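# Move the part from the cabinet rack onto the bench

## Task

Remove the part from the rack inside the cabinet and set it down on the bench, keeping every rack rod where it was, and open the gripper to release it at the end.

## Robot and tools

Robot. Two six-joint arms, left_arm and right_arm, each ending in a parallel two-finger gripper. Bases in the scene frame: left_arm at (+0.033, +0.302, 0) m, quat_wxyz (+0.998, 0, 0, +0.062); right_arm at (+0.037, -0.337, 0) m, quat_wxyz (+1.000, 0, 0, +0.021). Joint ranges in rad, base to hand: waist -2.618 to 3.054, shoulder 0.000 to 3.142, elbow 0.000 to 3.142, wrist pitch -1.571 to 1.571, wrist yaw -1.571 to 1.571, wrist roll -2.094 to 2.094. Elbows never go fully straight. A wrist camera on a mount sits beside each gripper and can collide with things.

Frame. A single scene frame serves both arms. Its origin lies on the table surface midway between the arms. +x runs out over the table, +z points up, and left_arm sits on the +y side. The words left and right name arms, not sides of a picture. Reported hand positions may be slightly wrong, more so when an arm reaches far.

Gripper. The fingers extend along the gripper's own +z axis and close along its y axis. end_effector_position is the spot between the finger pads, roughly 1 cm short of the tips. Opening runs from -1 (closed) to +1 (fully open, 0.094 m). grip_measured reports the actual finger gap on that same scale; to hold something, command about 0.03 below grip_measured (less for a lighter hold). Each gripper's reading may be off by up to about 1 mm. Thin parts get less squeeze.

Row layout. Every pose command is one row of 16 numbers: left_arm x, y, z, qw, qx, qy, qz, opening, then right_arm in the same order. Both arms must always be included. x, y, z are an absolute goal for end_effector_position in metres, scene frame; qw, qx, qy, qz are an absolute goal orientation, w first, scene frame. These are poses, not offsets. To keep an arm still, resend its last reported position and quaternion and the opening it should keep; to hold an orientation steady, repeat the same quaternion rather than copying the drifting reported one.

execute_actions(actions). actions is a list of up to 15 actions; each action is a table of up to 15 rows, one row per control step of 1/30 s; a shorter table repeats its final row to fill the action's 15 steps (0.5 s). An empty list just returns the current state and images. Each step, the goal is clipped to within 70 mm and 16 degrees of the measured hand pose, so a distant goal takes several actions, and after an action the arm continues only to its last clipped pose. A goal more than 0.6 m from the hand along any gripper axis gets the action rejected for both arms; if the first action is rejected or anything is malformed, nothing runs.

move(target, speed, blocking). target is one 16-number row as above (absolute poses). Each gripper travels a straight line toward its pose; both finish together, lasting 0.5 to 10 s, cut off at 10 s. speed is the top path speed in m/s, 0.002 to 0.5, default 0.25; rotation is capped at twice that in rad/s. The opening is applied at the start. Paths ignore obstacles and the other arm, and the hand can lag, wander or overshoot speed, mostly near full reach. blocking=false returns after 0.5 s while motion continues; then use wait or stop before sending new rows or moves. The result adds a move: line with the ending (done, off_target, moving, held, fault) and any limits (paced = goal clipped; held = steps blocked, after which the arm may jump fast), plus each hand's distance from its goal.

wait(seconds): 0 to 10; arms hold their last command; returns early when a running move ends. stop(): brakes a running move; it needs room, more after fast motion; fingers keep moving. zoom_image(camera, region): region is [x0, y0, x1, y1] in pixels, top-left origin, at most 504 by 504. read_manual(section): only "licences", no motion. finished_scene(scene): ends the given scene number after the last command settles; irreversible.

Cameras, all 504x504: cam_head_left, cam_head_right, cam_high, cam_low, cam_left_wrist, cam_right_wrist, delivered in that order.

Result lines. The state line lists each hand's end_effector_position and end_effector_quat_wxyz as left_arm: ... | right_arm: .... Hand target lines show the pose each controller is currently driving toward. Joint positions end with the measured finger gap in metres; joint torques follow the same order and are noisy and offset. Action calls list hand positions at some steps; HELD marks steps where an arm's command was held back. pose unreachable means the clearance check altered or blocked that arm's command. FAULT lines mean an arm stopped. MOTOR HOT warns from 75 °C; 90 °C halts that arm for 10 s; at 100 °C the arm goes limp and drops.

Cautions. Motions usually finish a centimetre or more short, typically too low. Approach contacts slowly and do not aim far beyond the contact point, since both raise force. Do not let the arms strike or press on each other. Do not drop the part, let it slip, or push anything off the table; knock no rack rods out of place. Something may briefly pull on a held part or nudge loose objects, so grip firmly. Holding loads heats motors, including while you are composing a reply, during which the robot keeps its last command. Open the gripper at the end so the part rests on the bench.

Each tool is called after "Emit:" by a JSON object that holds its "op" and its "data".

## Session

Emit:
{"op": "execute_actions", "data": {"actions": []}}

Scene clock: 0.00 s.
left_arm: end_effector_position=(+0.3444, +0.3635, +0.3561) grip_measured=+1.000 end_effector_quat_wxyz=(+0.133, +0.785, -0.340, +0.500) | right_arm: end_effector_position=(+0.2981, +0.2232, +0.3622) grip_measured=+1.000 end_effector_quat_wxyz=(-0.498, +0.598, -0.367, +0.510)
Joint positions: left_arm=[ 0.579  1.499  1.766 -1.477  1.051 -1.833  0.094] | right_arm=[ 1.359  2.383  2.368  0.055  1.178 -1.855  0.094]
Joint velocities: left_arm=[ 0.012 -0.007  0.002 -0.066 -0.037 -0.007  0.   ] | right_arm=[ 0.007  0.007 -0.002  0.037  0.037  0.022  0.   ]
Joint torques (N m, as the arm reports them, + toward a larger angle): no reading
Hand target (left_arm): +0.343, +0.361, +0.365; +0.125, +0.777, -0.347, +0.510
Hand target (right_arm): +0.298, +0.222, +0.366; -0.500, +0.597, -0.368, +0.508

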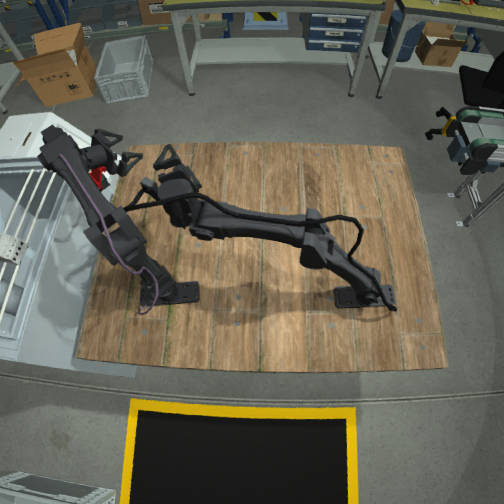

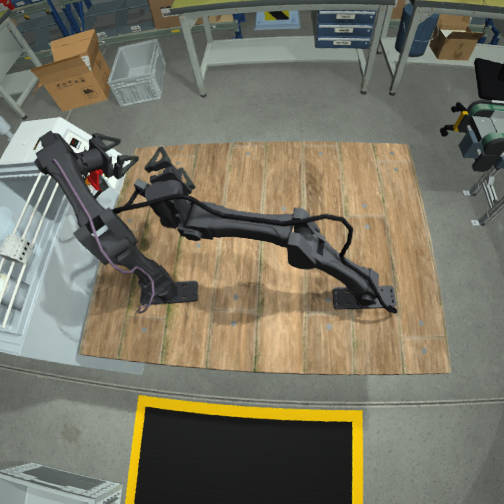

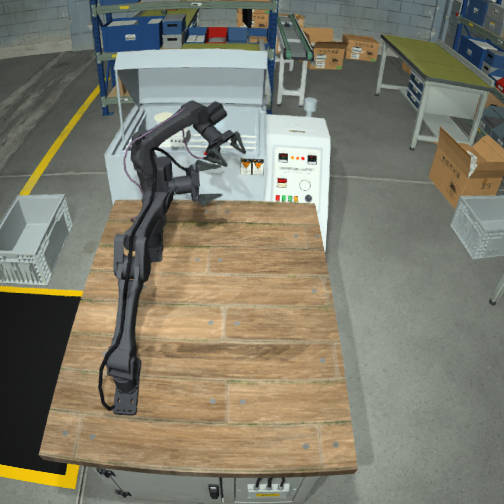

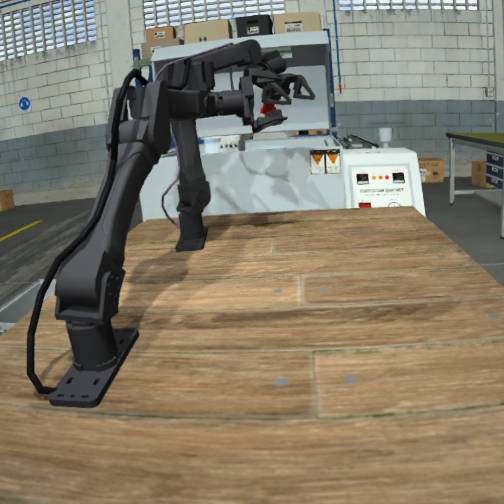

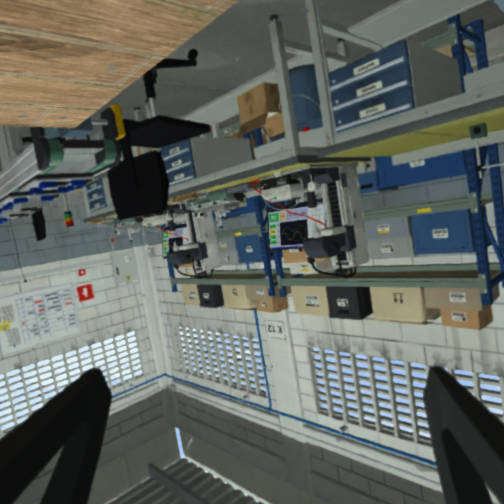

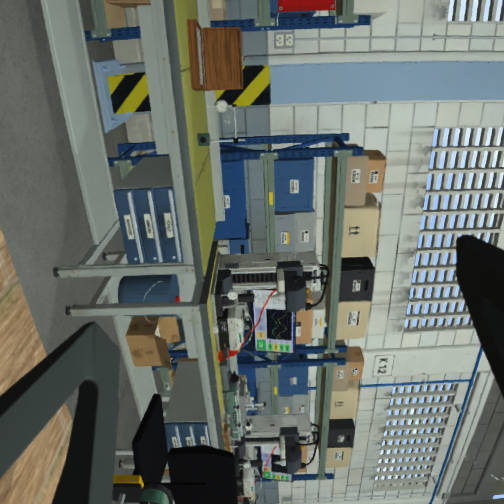

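Emit:
{"op": "move", "data": {"target": [0.343,0.361,0.365,0.125,0.777,-0.347,0.510,1, 0.36,-0.12,0.33,-0.500,0.597,-0.368,0.508,1], "speed": 0.25}}

Emit:
{"op": "move", "data": {"target": [0.33,0.42,0.37,-0.315,0.209,-0.830,0.410,1, 0.36,-0.12,0.33,-0.500,0.597,-0.368,0.508,1], "speed": 0.4}}

Scene clock: 13.03 s.
left_arm: end_effector_position=(+0.3443, +0.3640, +0.3554) grip_measured=+1.000 end_effector_quat_wxyz=(+0.132, +0.786, -0.340, +0.498) | right_arm: end_effector_position=(+0.3610, -0.1162, +0.3370) grip_measured=+1.000 end_effector_quat_wxyz=(-0.506, +0.590, -0.371, +0.509)
Joint positions: left_arm=[ 0.579  1.499  1.766 -1.477  1.046 -1.833  0.094] | right_arm=[ 0.832  1.163  0.796  0.404  0.653 -1.82   0.094]
Joint velocities: left_arm=[ 0.022 -0.007 -0.002  0.022  0.007 -0.081  0.   ] | right_arm=[ 0.002 -0.007 -0.012 -0.007  0.007  0.051  0.   ]
Joint torques (N m, as the arm reports them, + toward a larger angle): left_arm=[ 0.02 -5.34  7.21  0.94  0.59  0.04] | right_arm=[-0.72 -4.82  6.18  1.79 -0.13 -0.05]
Hand target (left_arm): +0.343, +0.361, +0.365; +0.125, +0.777, -0.347, +0.510
Hand target (right_arm): +0.360, -0.119, +0.332; -0.500, +0.597, -0.368, +0.508
Off the commanded pose (left_arm): 0.010 m, 2 deg.
Off the commanded pose (right_arm): 0.008 m, 1 deg.
move: done

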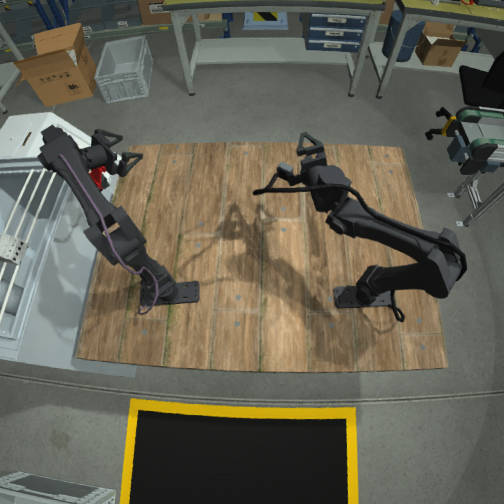

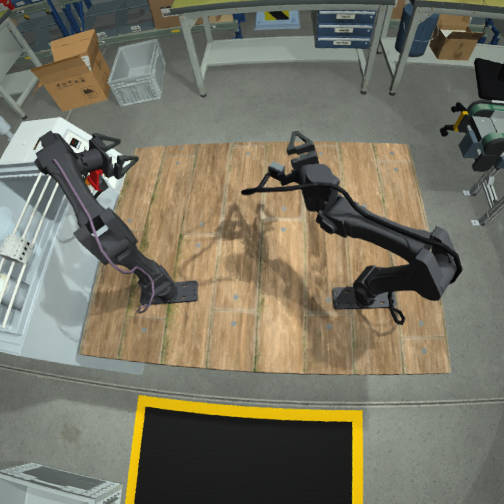

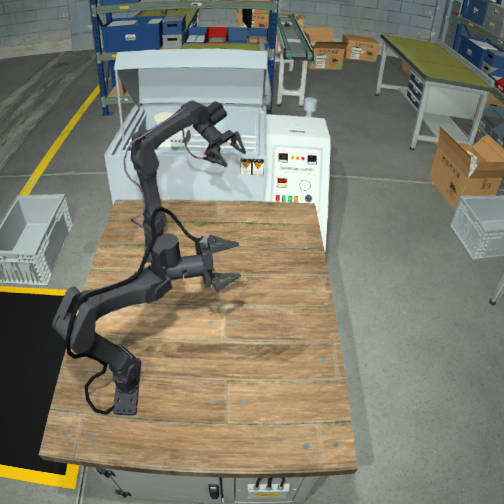

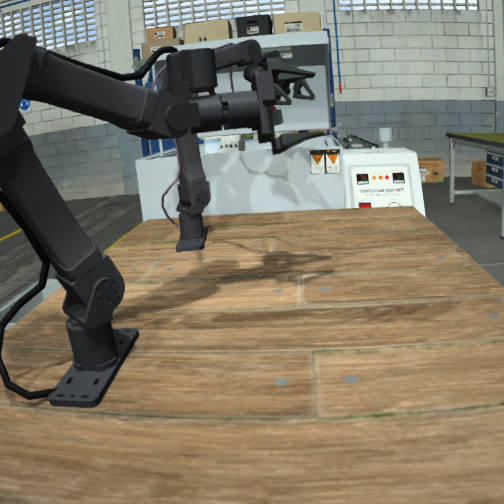

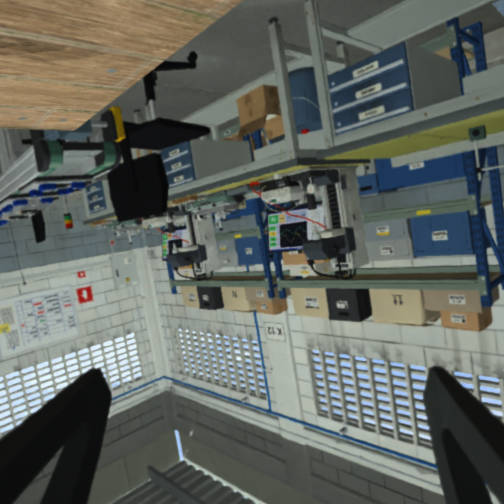

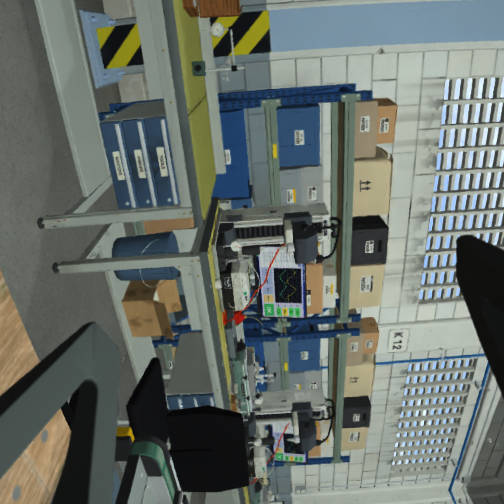

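Scene clock: 16.00 s.
left_arm: end_effector_position=(+0.3300, +0.4181, +0.3558) grip_measured=+1.000 end_effector_quat_wxyz=(+0.347, -0.255, +0.814, -0.391) | right_arm: end_effector_position=(+0.3609, -0.1154, +0.3370) grip_measured=+1.000 end_effector_quat_wxyz=(-0.507, +0.590, -0.370, +0.508)
Joint positions: left_arm=[ 0.763  1.554  1.818 -1.562  1.08   0.115  0.094] | right_arm=[ 0.832  1.163  0.796  0.404  0.649 -1.82   0.094]
Joint velocities: left_arm=[-0.007  0.007 -0.017 -0.066  0.066  0.051  0.   ] | right_arm=[-0.002 -0.002  0.002 -0.066  0.007 -0.037  0.   ]
Joint torques (N m, as the arm reports them, + toward a larger angle): left_arm=[ 0.61 -4.5   9.58  0.78  0.68  0.13] | right_arm=[-0.84 -4.84  5.66  1.83 -0.13 -0.04]
Hand target (left_arm): +0.331, +0.420, +0.370; +0.369, -0.238, +0.811, -0.388
Hand target (right_arm): +0.360, -0.120, +0.330; -0.500, +0.597, -0.368, +0.508
Off the commanded pose (left_arm): 0.014 m, 7 deg.
Off the commanded pose (right_arm): 0.008 m, 1 deg.
joint sent to its limit (left arm) — the command would take joint 4 (wrist pitch) past its lower limit, so that joint was sent only as far as its limit.
move: off_target (left_arm)

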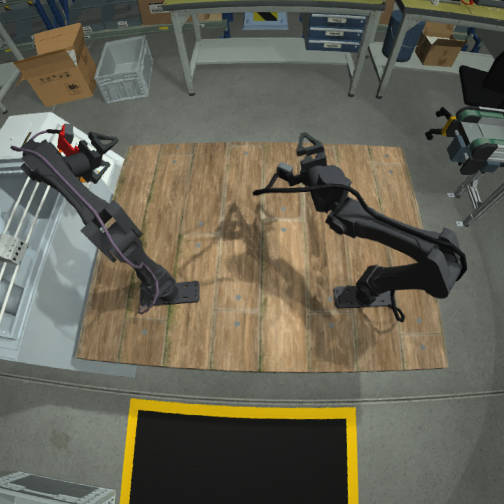

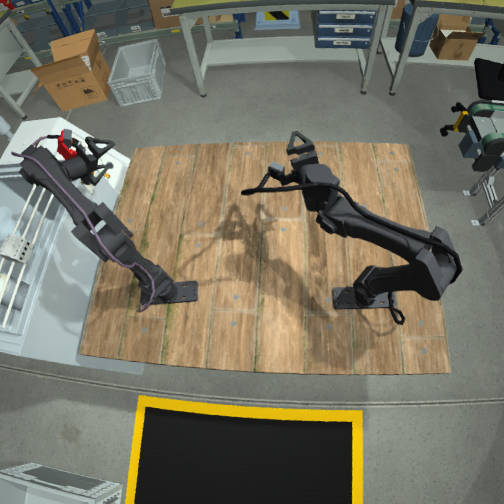

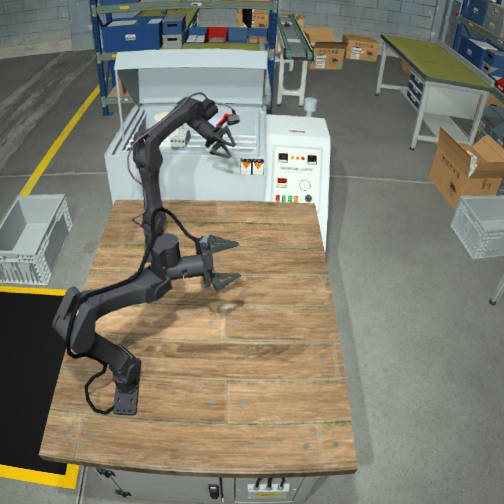

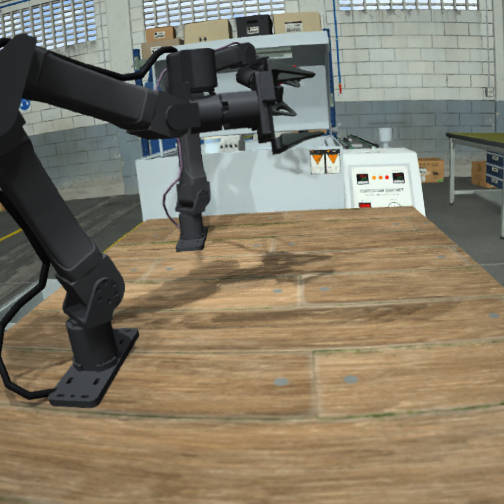

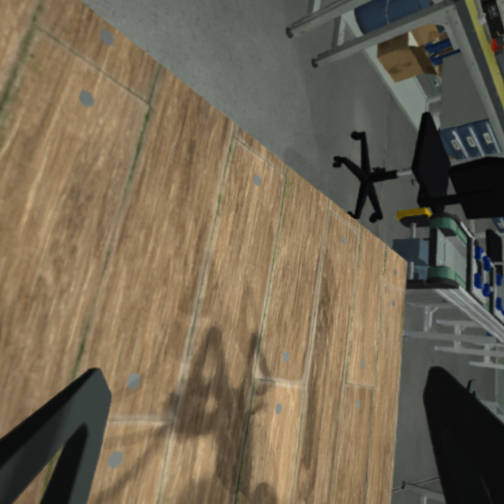

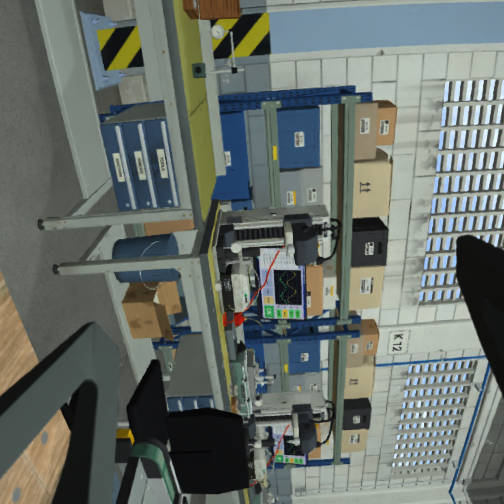

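Emit:
{"op": "move", "data": {"target": [0.10,0.73,0.37,0.279,-0.630,0.676,0.260,1, 0.36,-0.12,0.33,-0.500,0.597,-0.368,0.508,1], "speed": 0.3}}

Scene clock: 21.07 s.
left_arm: end_effector_position=(+0.1088, +0.7233, +0.3458) grip_measured=+1.000 end_effector_quat_wxyz=(+0.250, -0.630, +0.697, +0.235) | right_arm: end_effector_position=(+0.3609, -0.1154, +0.3370) grip_measured=+1.000 end_effector_quat_wxyz=(-0.507, +0.590, -0.370, +0.508)
Joint positions: left_arm=[ 1.232  1.774  2.216 -1.316 -0.086 -0.083  0.094] | right_arm=[ 0.832  1.163  0.796  0.404  0.649 -1.82   0.094]
Joint velocities: left_arm=[-0.002 -0.007 -0.012 -0.022 -0.051 -0.022  0.   ] | right_arm=[ 0.002  0.007 -0.002 -0.007  0.022  0.022  0.   ]
Joint torques (N m, as the arm reports them, + toward a larger angle): left_arm=[ 0.62 -6.65 10.    1.91 -0.12 -0.09] | right_arm=[-0.85 -4.83  5.65  1.83 -0.13 -0.04]
Hand target (left_arm): +0.105, +0.732, +0.369; +0.278, -0.627, +0.679, +0.261
Hand target (right_arm): +0.360, -0.120, +0.330; -0.500, +0.597, -0.368, +0.508
Off the commanded pose (left_arm): 0.027 m, 5 deg.
Off the commanded pose (right_arm): 0.008 m, 1 deg.
move: off_target (left_arm)

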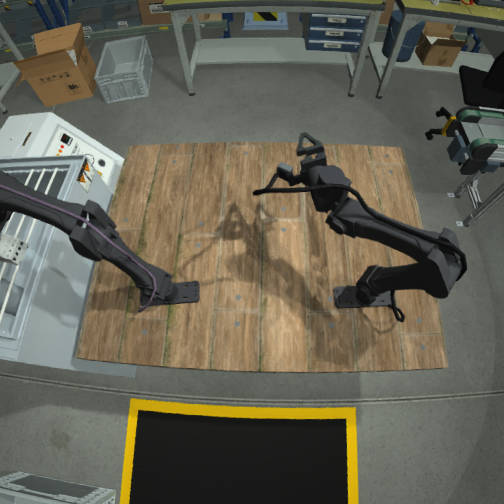

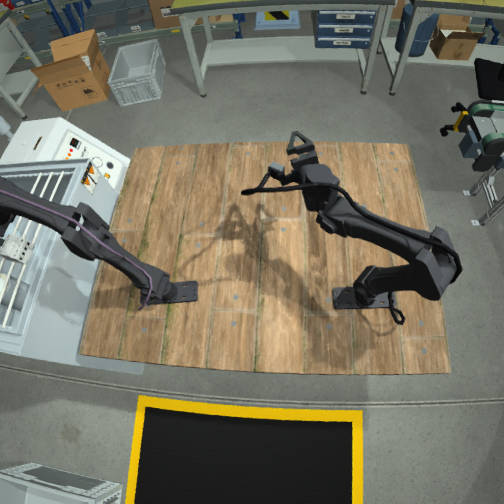

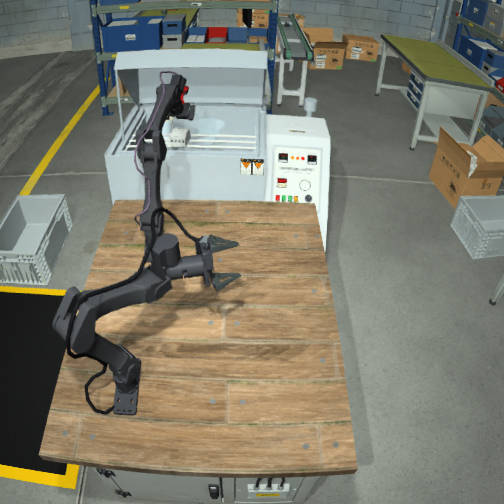

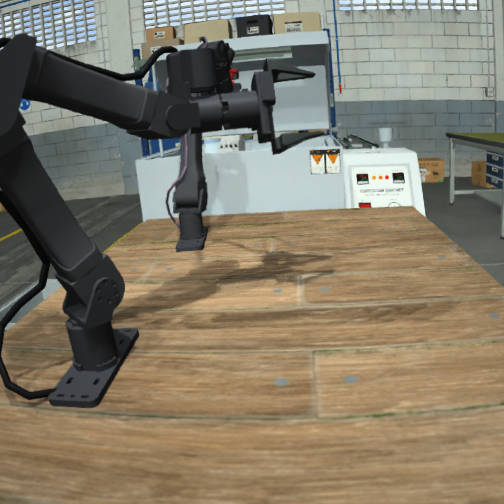

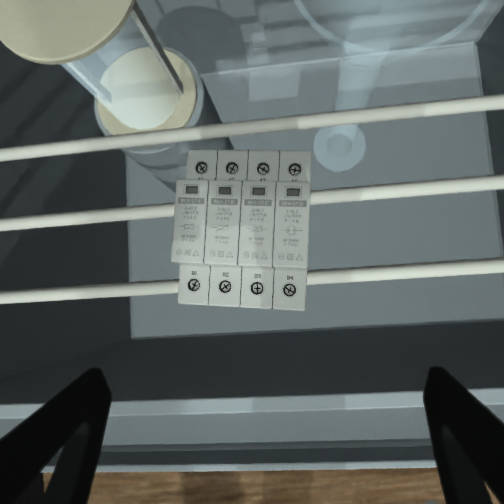

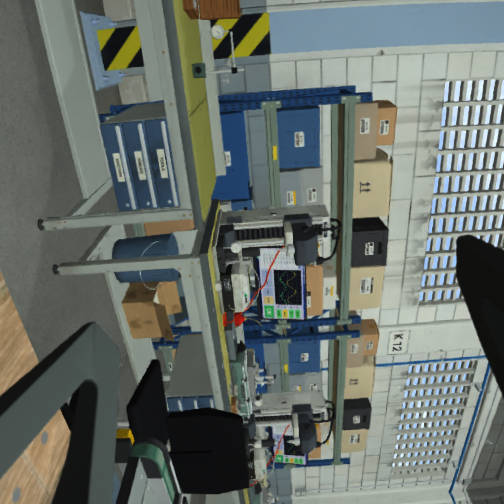

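Emit:
{"op": "move", "data": {"target": [0.089,0.76,0.275,0.284,-0.619,0.687,0.256,1, 0.36,-0.12,0.33,-0.500,0.597,-0.368,0.508,1], "speed": 0.1}}

Scene clock: 28.83 s.
left_arm: end_effector_position=(+0.0917, +0.7588, +0.2529) grip_measured=+1.000 end_effector_quat_wxyz=(+0.258, -0.627, +0.697, +0.235) | right_arm: end_effector_position=(+0.3609, -0.1154, +0.3370) grip_measured=+1.000 end_effector_quat_wxyz=(-0.507, +0.590, -0.370, +0.508)
Joint positions: left_arm=[ 1.308  1.699  1.701 -0.861 -0.026 -0.024  0.094] | right_arm=[ 0.832  1.163  0.796  0.404  0.649 -1.82   0.094]
Joint velocities: left_arm=[ 0.012  0.002  0.017  0.007 -0.022 -0.095  0.   ] | right_arm=[-0.002  0.012 -0.012 -0.007 -0.022  0.007  0.   ]
Joint torques (N m, as the arm reports them, + toward a larger angle): left_arm=[ 0.59 -9.88  6.7   1.93  0.08  0.05] | right_arm=[-0.84 -4.83  5.64  1.83 -0.13 -0.04]
Hand target (left_arm): +0.089, +0.759, +0.274; +0.283, -0.619, +0.687, +0.256
Hand target (right_arm): +0.360, -0.120, +0.330; -0.500, +0.597, -0.368, +0.508
Off the commanded pose (left_arm): 0.022 m, 4 deg.
Off the commanded pose (right_arm): 0.008 m, 1 deg.
move: off_target (left_arm)

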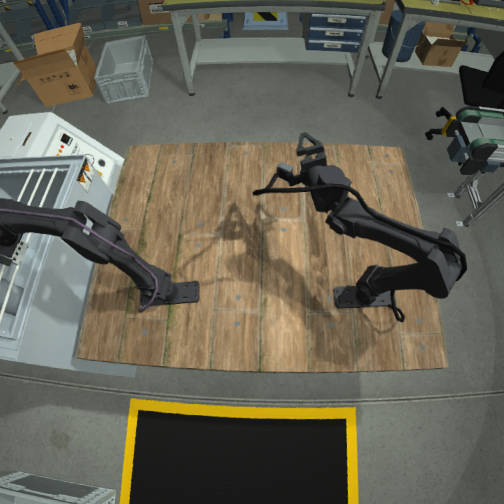

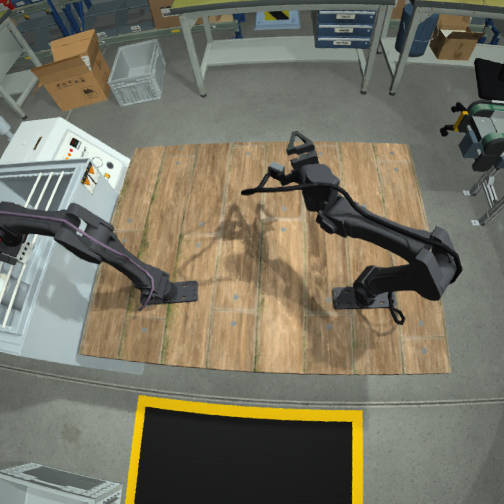

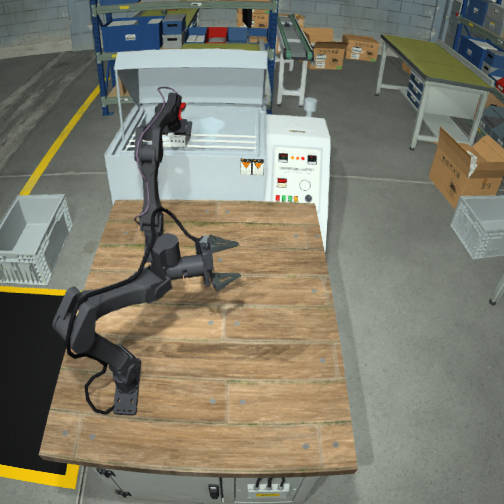

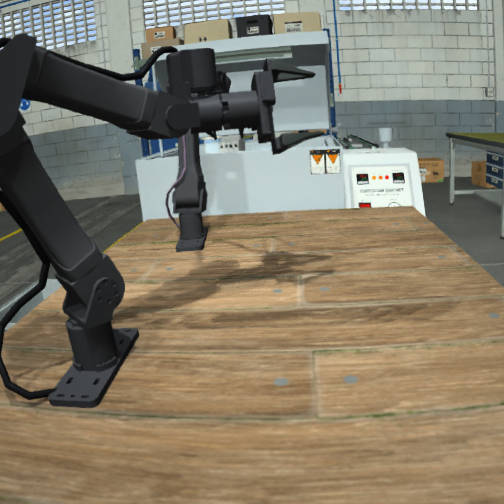

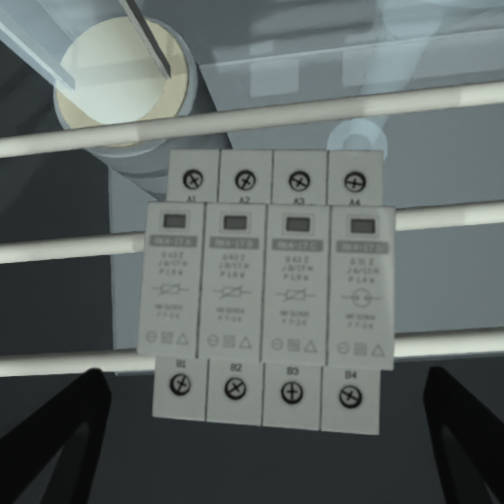

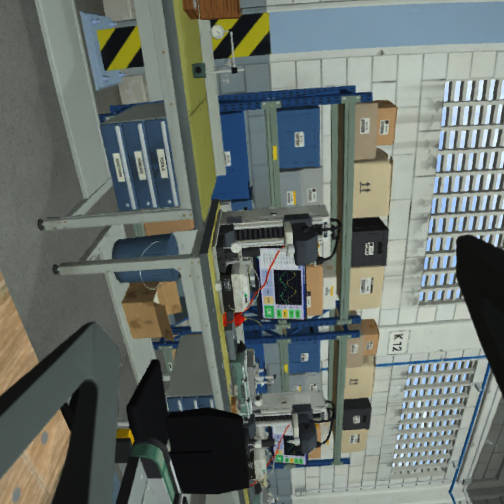

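Emit:
{"op": "move", "data": {"target": [0.092,0.793,0.24,0.288,-0.606,0.697,0.250,1, 0.36,-0.12,0.33,-0.500,0.597,-0.368,0.508,1], "speed": 0.05}}

Scene clock: 33.37 s.
left_arm: end_effector_position=(+0.0949, +0.7866, +0.2348) grip_measured=+1.000 end_effector_quat_wxyz=(+0.275, -0.611, +0.703, +0.240) | right_arm: end_effector_position=(+0.3609, -0.1154, +0.3370) grip_measured=+1.000 end_effector_quat_wxyz=(-0.507, +0.590, -0.370, +0.508)
Joint positions: left_arm=[ 1.322  1.765  1.683 -0.742  0.009  0.012  0.094] | right_arm=[ 0.832  1.163  0.796  0.404  0.649 -1.82   0.094]
Joint velocities: left_arm=[-0.007  0.007 -0.017  0.007 -0.007 -0.007  0.   ] | right_arm=[-0.007 -0.002  0.002  0.022  0.022 -0.007  0.   ]
Joint torques (N m, as the arm reports them, + toward a larger angle): left_arm=[ 0.73 -7.86  6.79  1.95  0.06  0.04] | right_arm=[-0.84 -4.84  5.65  1.83 -0.13 -0.04]
Hand target (left_arm): +0.092, +0.792, +0.240; +0.288, -0.606, +0.698, +0.250
Hand target (right_arm): +0.360, -0.120, +0.330; -0.500, +0.597, -0.368, +0.508
Off the commanded pose (left_arm): 0.009 m, 2 deg.
Off the commanded pose (right_arm): 0.008 m, 1 deg.
move: done

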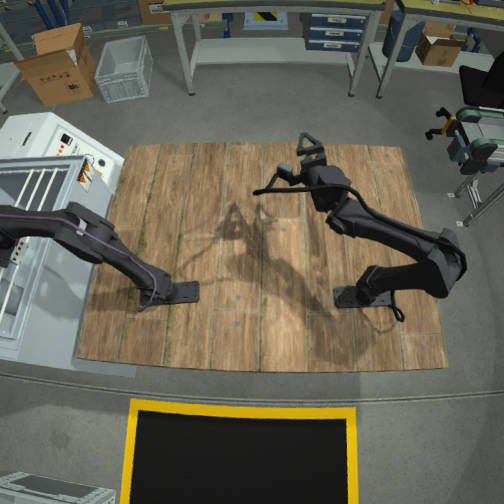

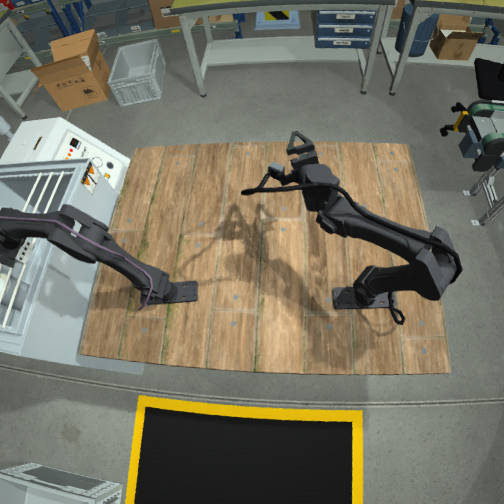

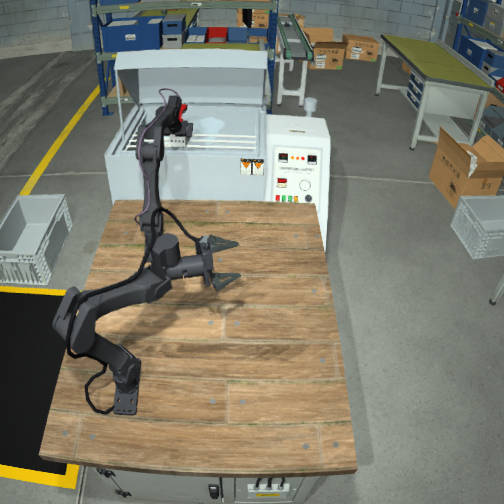

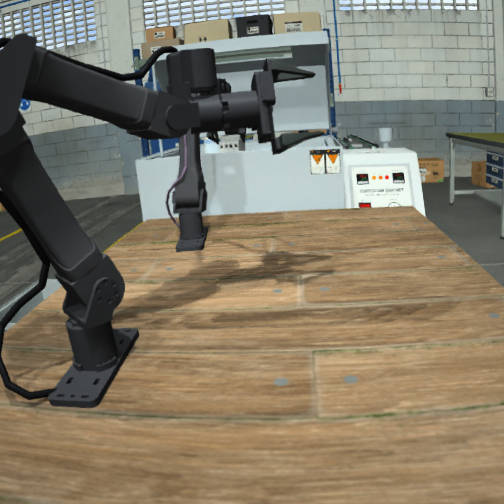

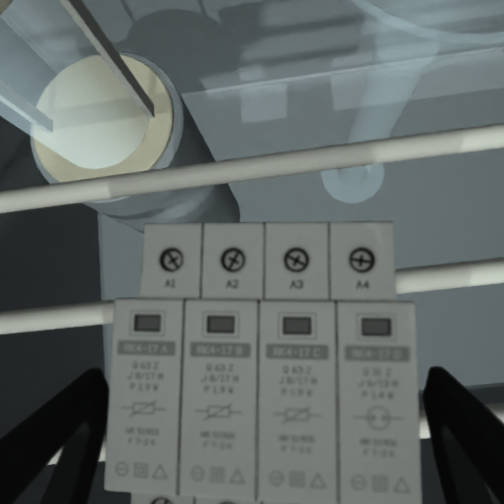

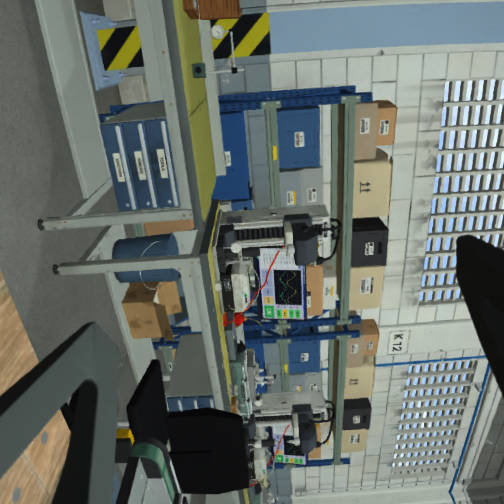

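Lower ~1 cm more, then close.

Emit:
{"op": "execute_actions", "data": {"actions": [[[0.092,0.793,0.238,0.288,-0.606,0.697,0.250,1, 0.36,-0.12,0.33,-0.500,0.597,-0.368,0.508,1],[0.092,0.793,0.236,0.288,-0.606,0.697,0.250,1, 0.36,-0.12,0.33,-0.500,0.597,-0.368,0.508,1],[0.092,0.793,0.234,0.288,-0.606,0.697,0.250,1, 0.36,-0.12,0.33,-0.500,0.597,-0.368,0.508,1],[0.092,0.793,0.232,0.288,-0.606,0.697,0.250,1, 0.36,-0.12,0.33,-0.500,0.597,-0.368,0.508,1],[0.092,0.793,0.230,0.288,-0.606,0.697,0.250,1, 0.36,-0.12,0.33,-0.500,0.597,-0.368,0.508,1],[0.092,0.793,0.228,0.288,-0.606,0.697,0.250,1, 0.36,-0.12,0.33,-0.500,0.597,-0.368,0.508,1]],[[0.092,0.793,0.228,0.288,-0.606,0.697,0.250,0.8, 0.36,-0.12,0.33,-0.500,0.597,-0.368,0.508,1],[0.092,0.793,0.228,0.288,-0.606,0.697,0.250,0.72, 0.36,-0.12,0.33,-0.500,0.597,-0.368,0.508,1],[0.092,0.793,0.228,0.288,-0.606,0.697,0.250,0.67, 0.36,-0.12,0.33,-0.500,0.597,-0.368,0.508,1],[0.092,0.793,0.228,0.288,-0.606,0.697,0.250,0.64, 0.36,-0.12,0.33,-0.500,0.597,-0.368,0.508,1],[0.092,0.793,0.228,0.288,-0.606,0.697,0.250,0.61, 0.36,-0.12,0.33,-0.500,0.597,-0.368,0.508,1],[0.092,0.793,0.228,0.288,-0.606,0.697,0.250,0.59, 0.36,-0.12,0.33,-0.500,0.597,-0.368,0.508,1],[0.092,0.793,0.228,0.288,-0.606,0.697,0.250,0.57, 0.36,-0.12,0.33,-0.500,0.597,-0.368,0.508,1],[0.092,0.793,0.228,0.288,-0.606,0.697,0.250,0.55, 0.36,-0.12,0.33,-0.500,0.597,-0.368,0.508,1],[0.092,0.793,0.228,0.288,-0.606,0.697,0.250,0.53, 0.36,-0.12,0.33,-0.500,0.597,-0.368,0.508,1],[0.092,0.793,0.228,0.288,-0.606,0.697,0.250,0.51, 0.36,-0.12,0.33,-0.500,0.597,-0.368,0.508,1],[0.092,0.793,0.228,0.288,-0.606,0.697,0.250,0.48, 0.36,-0.12,0.33,-0.500,0.597,-0.368,0.508,1]]]}}

Scene clock: 46.03 s.
left_arm: end_effector_position=(+0.0961, +0.7872, +0.2194) grip_measured=+0.525 end_effector_quat_wxyz=(+0.274, -0.610, +0.705, +0.236) | right_arm: end_effector_position=(+0.3609, -0.1154, +0.3370) grip_measured=+1.000 end_effector_quat_wxyz=(-0.507, +0.590, -0.370, +0.508)
Joint positions: left_arm=[ 1.322  1.765  1.625 -0.69   0.016  0.014  0.072] | right_arm=[ 0.832  1.163  0.796  0.404  0.649 -1.82   0.094]
Joint velocities: left_arm=[ 0.017  0.007 -0.007  0.007 -0.007  0.022  0.   ] | right_arm=[ 0.007 -0.027  0.012 -0.037 -0.11   0.007  0.   ]
Joint torques (N m, as the arm reports them, + toward a larger angle): left_arm=[ 0.74 -8.29  7.13  1.98  0.02  0.04] | right_arm=[-0.85 -4.83  5.65  1.83 -0.13 -0.04]
Hand target (left_arm): +0.092, +0.793, +0.228; +0.288, -0.606, +0.698, +0.250
Hand target (right_arm): +0.360, -0.120, +0.330; -0.500, +0.597, -0.368, +0.508
Off the commanded pose (left_arm): 0.011 m, 2 deg.
Off the commanded pose (right_arm): 0.008 m, 1 deg.
Step readings (end_effector_position; steps 1 to 15: 1st action; 16 to 30: 2nd action):
0: left_arm (+0.0951, +0.7871, +0.2354) | right_arm (+0.3609, -0.1154, +0.3370)
1: left_arm (+0.0951, +0.7872, +0.2354) | right_arm (+0.3609, -0.1154, +0.3370)
2: left_arm (+0.0952, +0.7875, +0.2351) | right_arm (+0.3609, -0.1154, +0.3370)
4: left_arm (+0.0953, +0.7882, +0.2329) | right_arm (+0.3609, -0.1154, +0.3370)
8: left_arm (+0.0951, +0.7863, +0.2214) | right_arm (+0.3609, -0.1154, +0.3370)
15: left_arm (+0.0951, +0.7863, +0.2185) | right_arm (+0.3609, -0.1154, +0.3370)
16: left_arm (+0.0952, +0.7865, +0.2187) | right_arm (+0.3609, -0.1154, +0.3370)
17: left_arm (+0.0952, +0.7867, +0.2189) | right_arm (+0.3609, -0.1154, +0.3370)
19: left_arm (+0.0952, +0.7870, +0.2192) | right_arm (+0.3609, -0.1154, +0.3370)
23: left_arm (+0.0957, +0.7872, +0.2194) | right_arm (+0.3609, -0.1154, +0.3370)
30: end_effector_position above

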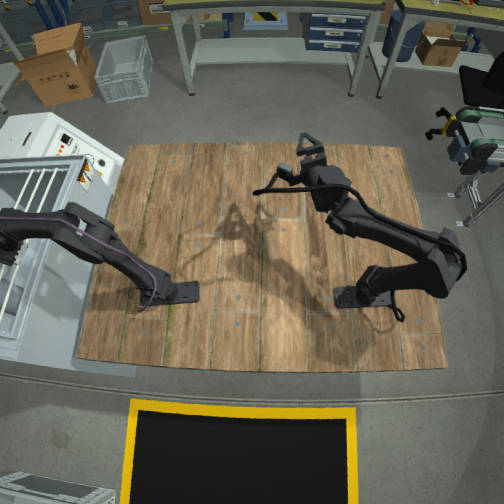

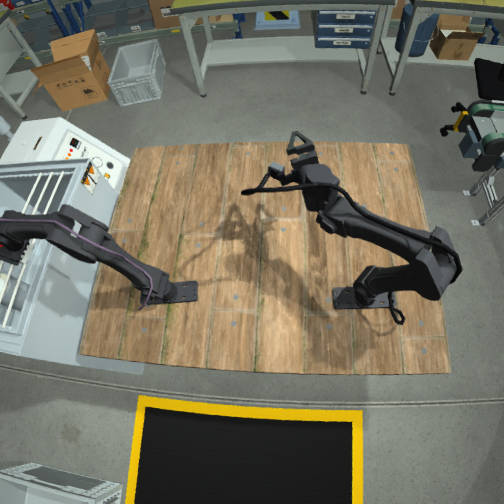

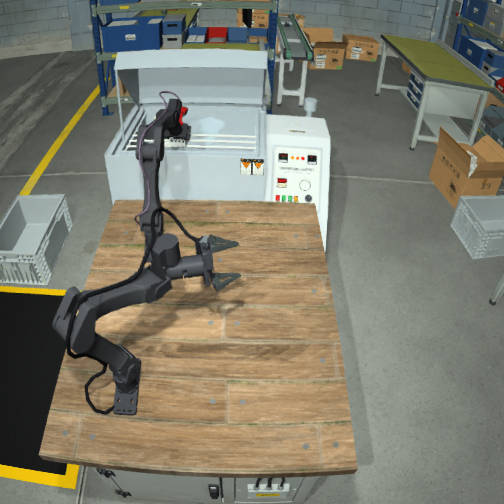

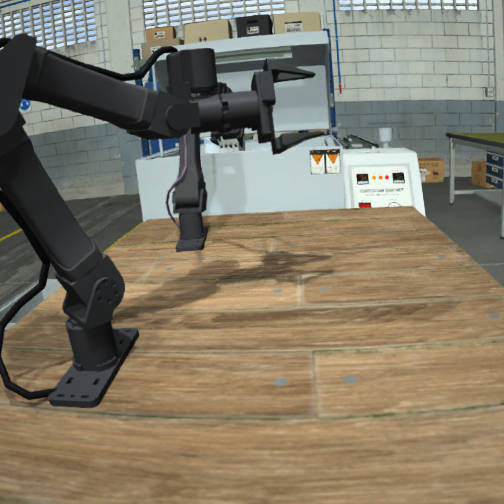

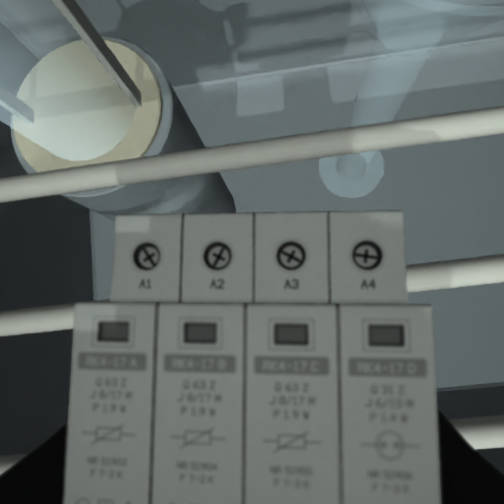

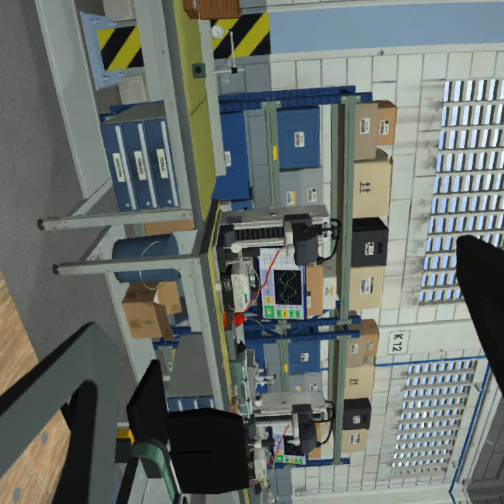

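Emit:
{"op": "execute_actions", "data": {"actions": [[[0.092,0.794,0.232,0.292,-0.605,0.695,0.253,0.48, 0.36,-0.12,0.33,-0.500,0.597,-0.368,0.508,1],[0.092,0.795,0.236,0.296,-0.603,0.693,0.257,0.48, 0.36,-0.12,0.33,-0.500,0.597,-0.368,0.508,1],[0.092,0.796,0.240,0.300,-0.602,0.692,0.260,0.48, 0.36,-0.12,0.33,-0.500,0.597,-0.368,0.508,1],[0.092,0.797,0.244,0.304,-0.600,0.690,0.264,0.48, 0.36,-0.12,0.33,-0.500,0.597,-0.368,0.508,1],[0.093,0.798,0.248,0.308,-0.599,0.688,0.267,0.48, 0.36,-0.12,0.33,-0.500,0.597,-0.368,0.508,1],[0.093,0.799,0.252,0.312,-0.597,0.686,0.271,0.48, 0.36,-0.12,0.33,-0.500,0.597,-0.368,0.508,1],[0.093,0.800,0.256,0.316,-0.596,0.684,0.274,0.48, 0.36,-0.12,0.33,-0.500,0.597,-0.368,0.508,1],[0.093,0.801,0.260,0.320,-0.594,0.682,0.278,0.48, 0.36,-0.12,0.33,-0.500,0.597,-0.368,0.508,1],[0.094,0.802,0.264,0.324,-0.592,0.680,0.281,0.48, 0.36,-0.12,0.33,-0.500,0.597,-0.368,0.508,1],[0.094,0.803,0.268,0.328,-0.591,0.679,0.285,0.48, 0.36,-0.12,0.33,-0.500,0.597,-0.368,0.508,1],[0.094,0.804,0.272,0.332,-0.589,0.677,0.288,0.48, 0.36,-0.12,0.33,-0.500,0.597,-0.368,0.508,1],[0.094,0.805,0.276,0.336,-0.588,0.675,0.292,0.48, 0.36,-0.12,0.33,-0.500,0.597,-0.368,0.508,1],[0.094,0.805,0.280,0.340,-0.586,0.673,0.296,0.48, 0.36,-0.12,0.33,-0.500,0.597,-0.368,0.508,1],[0.094,0.805,0.284,0.342,-0.585,0.672,0.298,0.48, 0.36,-0.12,0.33,-0.500,0.597,-0.368,0.508,1],[0.094,0.805,0.288,0.342,-0.585,0.672,0.298,0.48, 0.36,-0.12,0.33,-0.500,0.597,-0.368,0.508,1]],[[0.094,0.805,0.292,0.342,-0.585,0.672,0.298,0.48, 0.36,-0.12,0.33,-0.500,0.597,-0.368,0.508,1],[0.094,0.805,0.296,0.342,-0.585,0.672,0.298,0.48, 0.36,-0.12,0.33,-0.500,0.597,-0.368,0.508,1],[0.094,0.805,0.30,0.342,-0.585,0.672,0.298,0.48, 0.36,-0.12,0.33,-0.500,0.597,-0.368,0.508,1],[0.094,0.805,0.305,0.342,-0.585,0.672,0.298,0.48, 0.36,-0.12,0.33,-0.500,0.597,-0.368,0.508,1],[0.094,0.80,0.31,0.342,-0.585,0.672,0.298,0.48, 0.36,-0.12,0.33,-0.500,0.597,-0.368,0.508,1],[0.094,0.80,0.315,0.342,-0.585,0.672,0.298,0.48, 0.36,-0.12,0.33,-0.500,0.597,-0.368,0.508,1],[0.094,0.80,0.32,0.342,-0.585,0.672,0.298,0.48, 0.36,-0.12,0.33,-0.500,0.597,-0.368,0.508,1],[0.094,0.795,0.33,0.342,-0.585,0.672,0.298,0.48, 0.36,-0.12,0.33,-0.500,0.597,-0.368,0.508,1]],[[0.094,0.78,0.36,0.342,-0.585,0.672,0.298,0.48, 0.36,-0.12,0.33,-0.500,0.597,-0.368,0.508,1]],[[0.094,0.755,0.39,0.342,-0.585,0.672,0.298,0.48, 0.36,-0.12,0.33,-0.500,0.597,-0.368,0.508,1]]]}}

Scene clock: 67.40 s.
left_arm: end_effector_position=(+0.0898, +0.7456, +0.3331) grip_measured=+0.525 end_effector_quat_wxyz=(+0.280, -0.609, +0.701, +0.243) | right_arm: end_effector_position=(+0.3609, -0.1154, +0.3370) grip_measured=+1.000 end_effector_quat_wxyz=(-0.507, +0.590, -0.370, +0.508)
Joint positions: left_arm=[ 1.322  1.734  2.055 -1.132  0.009  0.011  0.072] | right_arm=[ 0.832  1.163  0.796  0.404  0.649 -1.82   0.094]
Joint velocities: left_arm=[-0.002 -0.012 -0.007 -0.139  0.066  0.007  0.   ] | right_arm=[ 0.007 -0.007 -0.027  0.007  0.081 -0.007  0.   ]
Joint torques (N m, as the arm reports them, + toward a larger angle): left_arm=[-0.68 -9.41 11.95  2.58 -0.06 -0.07] | right_arm=[-0.85 -4.83  5.64  1.83 -0.13 -0.04]
Hand target (left_arm): +0.093, +0.749, +0.390; +0.342, -0.585, +0.672, +0.298
Hand target (right_arm): +0.360, -0.120, +0.330; -0.500, +0.597, -0.368, +0.508
Off the commanded pose (left_arm): 0.058 m, 10 deg.
Off the commanded pose (right_arm): 0.008 m, 1 deg.
Step readings (end_effector_position; steps 1 to 15: 1st action; 16 to 30: 2nd action; 31 to 45: 3rd action; 46 to 60: 4th action):
0: left_arm (+0.0961, +0.7872, +0.2194) | right_arm (+0.3609, -0.1154, +0.3370)
1: left_arm (+0.0961, +0.7872, +0.2194) | right_arm (+0.3609, -0.1154, +0.3370)
2: left_arm (+0.0961, +0.7872, +0.2195) | right_arm (+0.3609, -0.1154, +0.3370)
4: left_arm (+0.0961, +0.7872, +0.2195) | right_arm (+0.3609, -0.1154, +0.3370)
8: left_arm (+0.0961, +0.7874, +0.2196) | right_arm (+0.3609, -0.1154, +0.3370)
15: left_arm (+0.0962, +0.7878, +0.2207) | right_arm (+0.3609, -0.1154, +0.3370)
16: left_arm (+0.0961, +0.7877, +0.2205) | right_arm (+0.3609, -0.1154, +0.3370)
17: left_arm (+0.0961, +0.7875, +0.2208) | right_arm (+0.3609, -0.1154, +0.3370)
19: left_arm (+0.0959, +0.7857, +0.2228) | right_arm (+0.3609, -0.1154, +0.3370)
23: left_arm (+0.0954, +0.7821, +0.2302) | right_arm (+0.3609, -0.1154, +0.3370)
30: left_arm (+0.0948, +0.7773, +0.2487) | right_arm (+0.3609, -0.1154, +0.3370)
31: left_arm (+0.0948, +0.7769, +0.2522) | right_arm (+0.3609, -0.1154, +0.3370)
32: left_arm (+0.0946, +0.7758, +0.2555) | right_arm (+0.3609, -0.1154, +0.3370)
34: left_arm (+0.0940, +0.7721, +0.2621) | right_arm (+0.3609, -0.1154, +0.3370)
38: left_arm (+0.0935, +0.7681, +0.2788) | right_arm (+0.3609, -0.1154, +0.3370)
45: left_arm (+0.0934, +0.7673, +0.3162) | right_arm (+0.3609, -0.1154, +0.3370)
46: left_arm (+0.0932, +0.7657, +0.3198) | right_arm (+0.3609, -0.1154, +0.3370)
47: left_arm (+0.0927, +0.7628, +0.3216) | right_arm (+0.3609, -0.1154, +0.3370)
49: left_arm (+0.0916, +0.7566, +0.3270) | right_arm (+0.3609, -0.1154, +0.3370)
53: left_arm (+0.0906, +0.7514, +0.3365) | right_arm (+0.3609, -0.1154, +0.3370)
60: end_effector_position above

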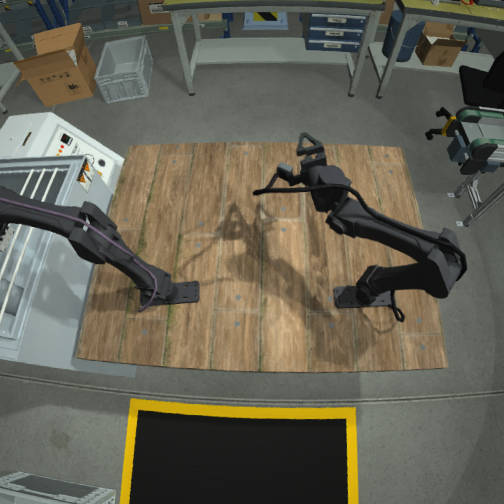

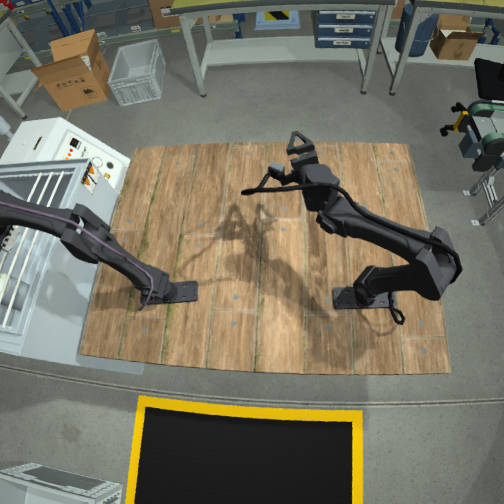

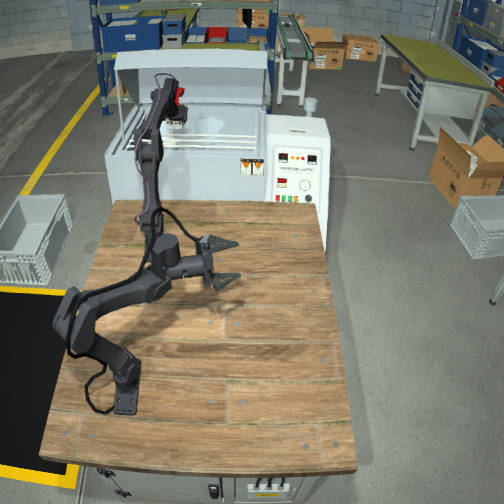

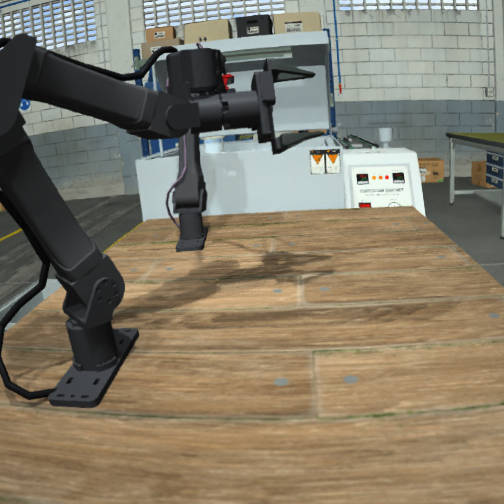

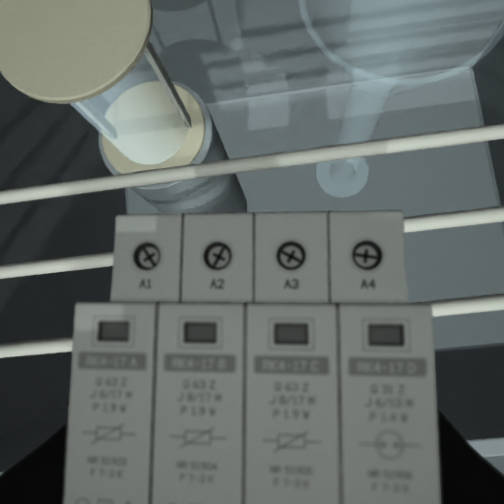

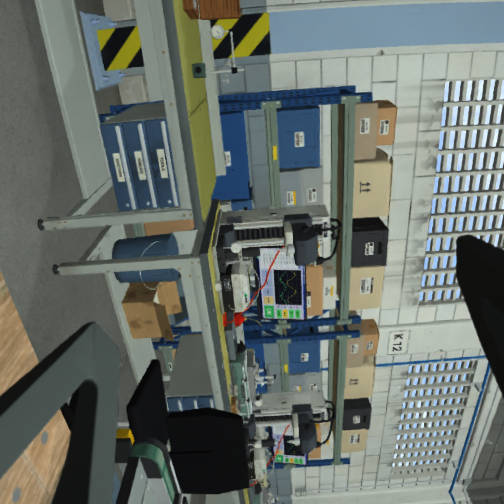

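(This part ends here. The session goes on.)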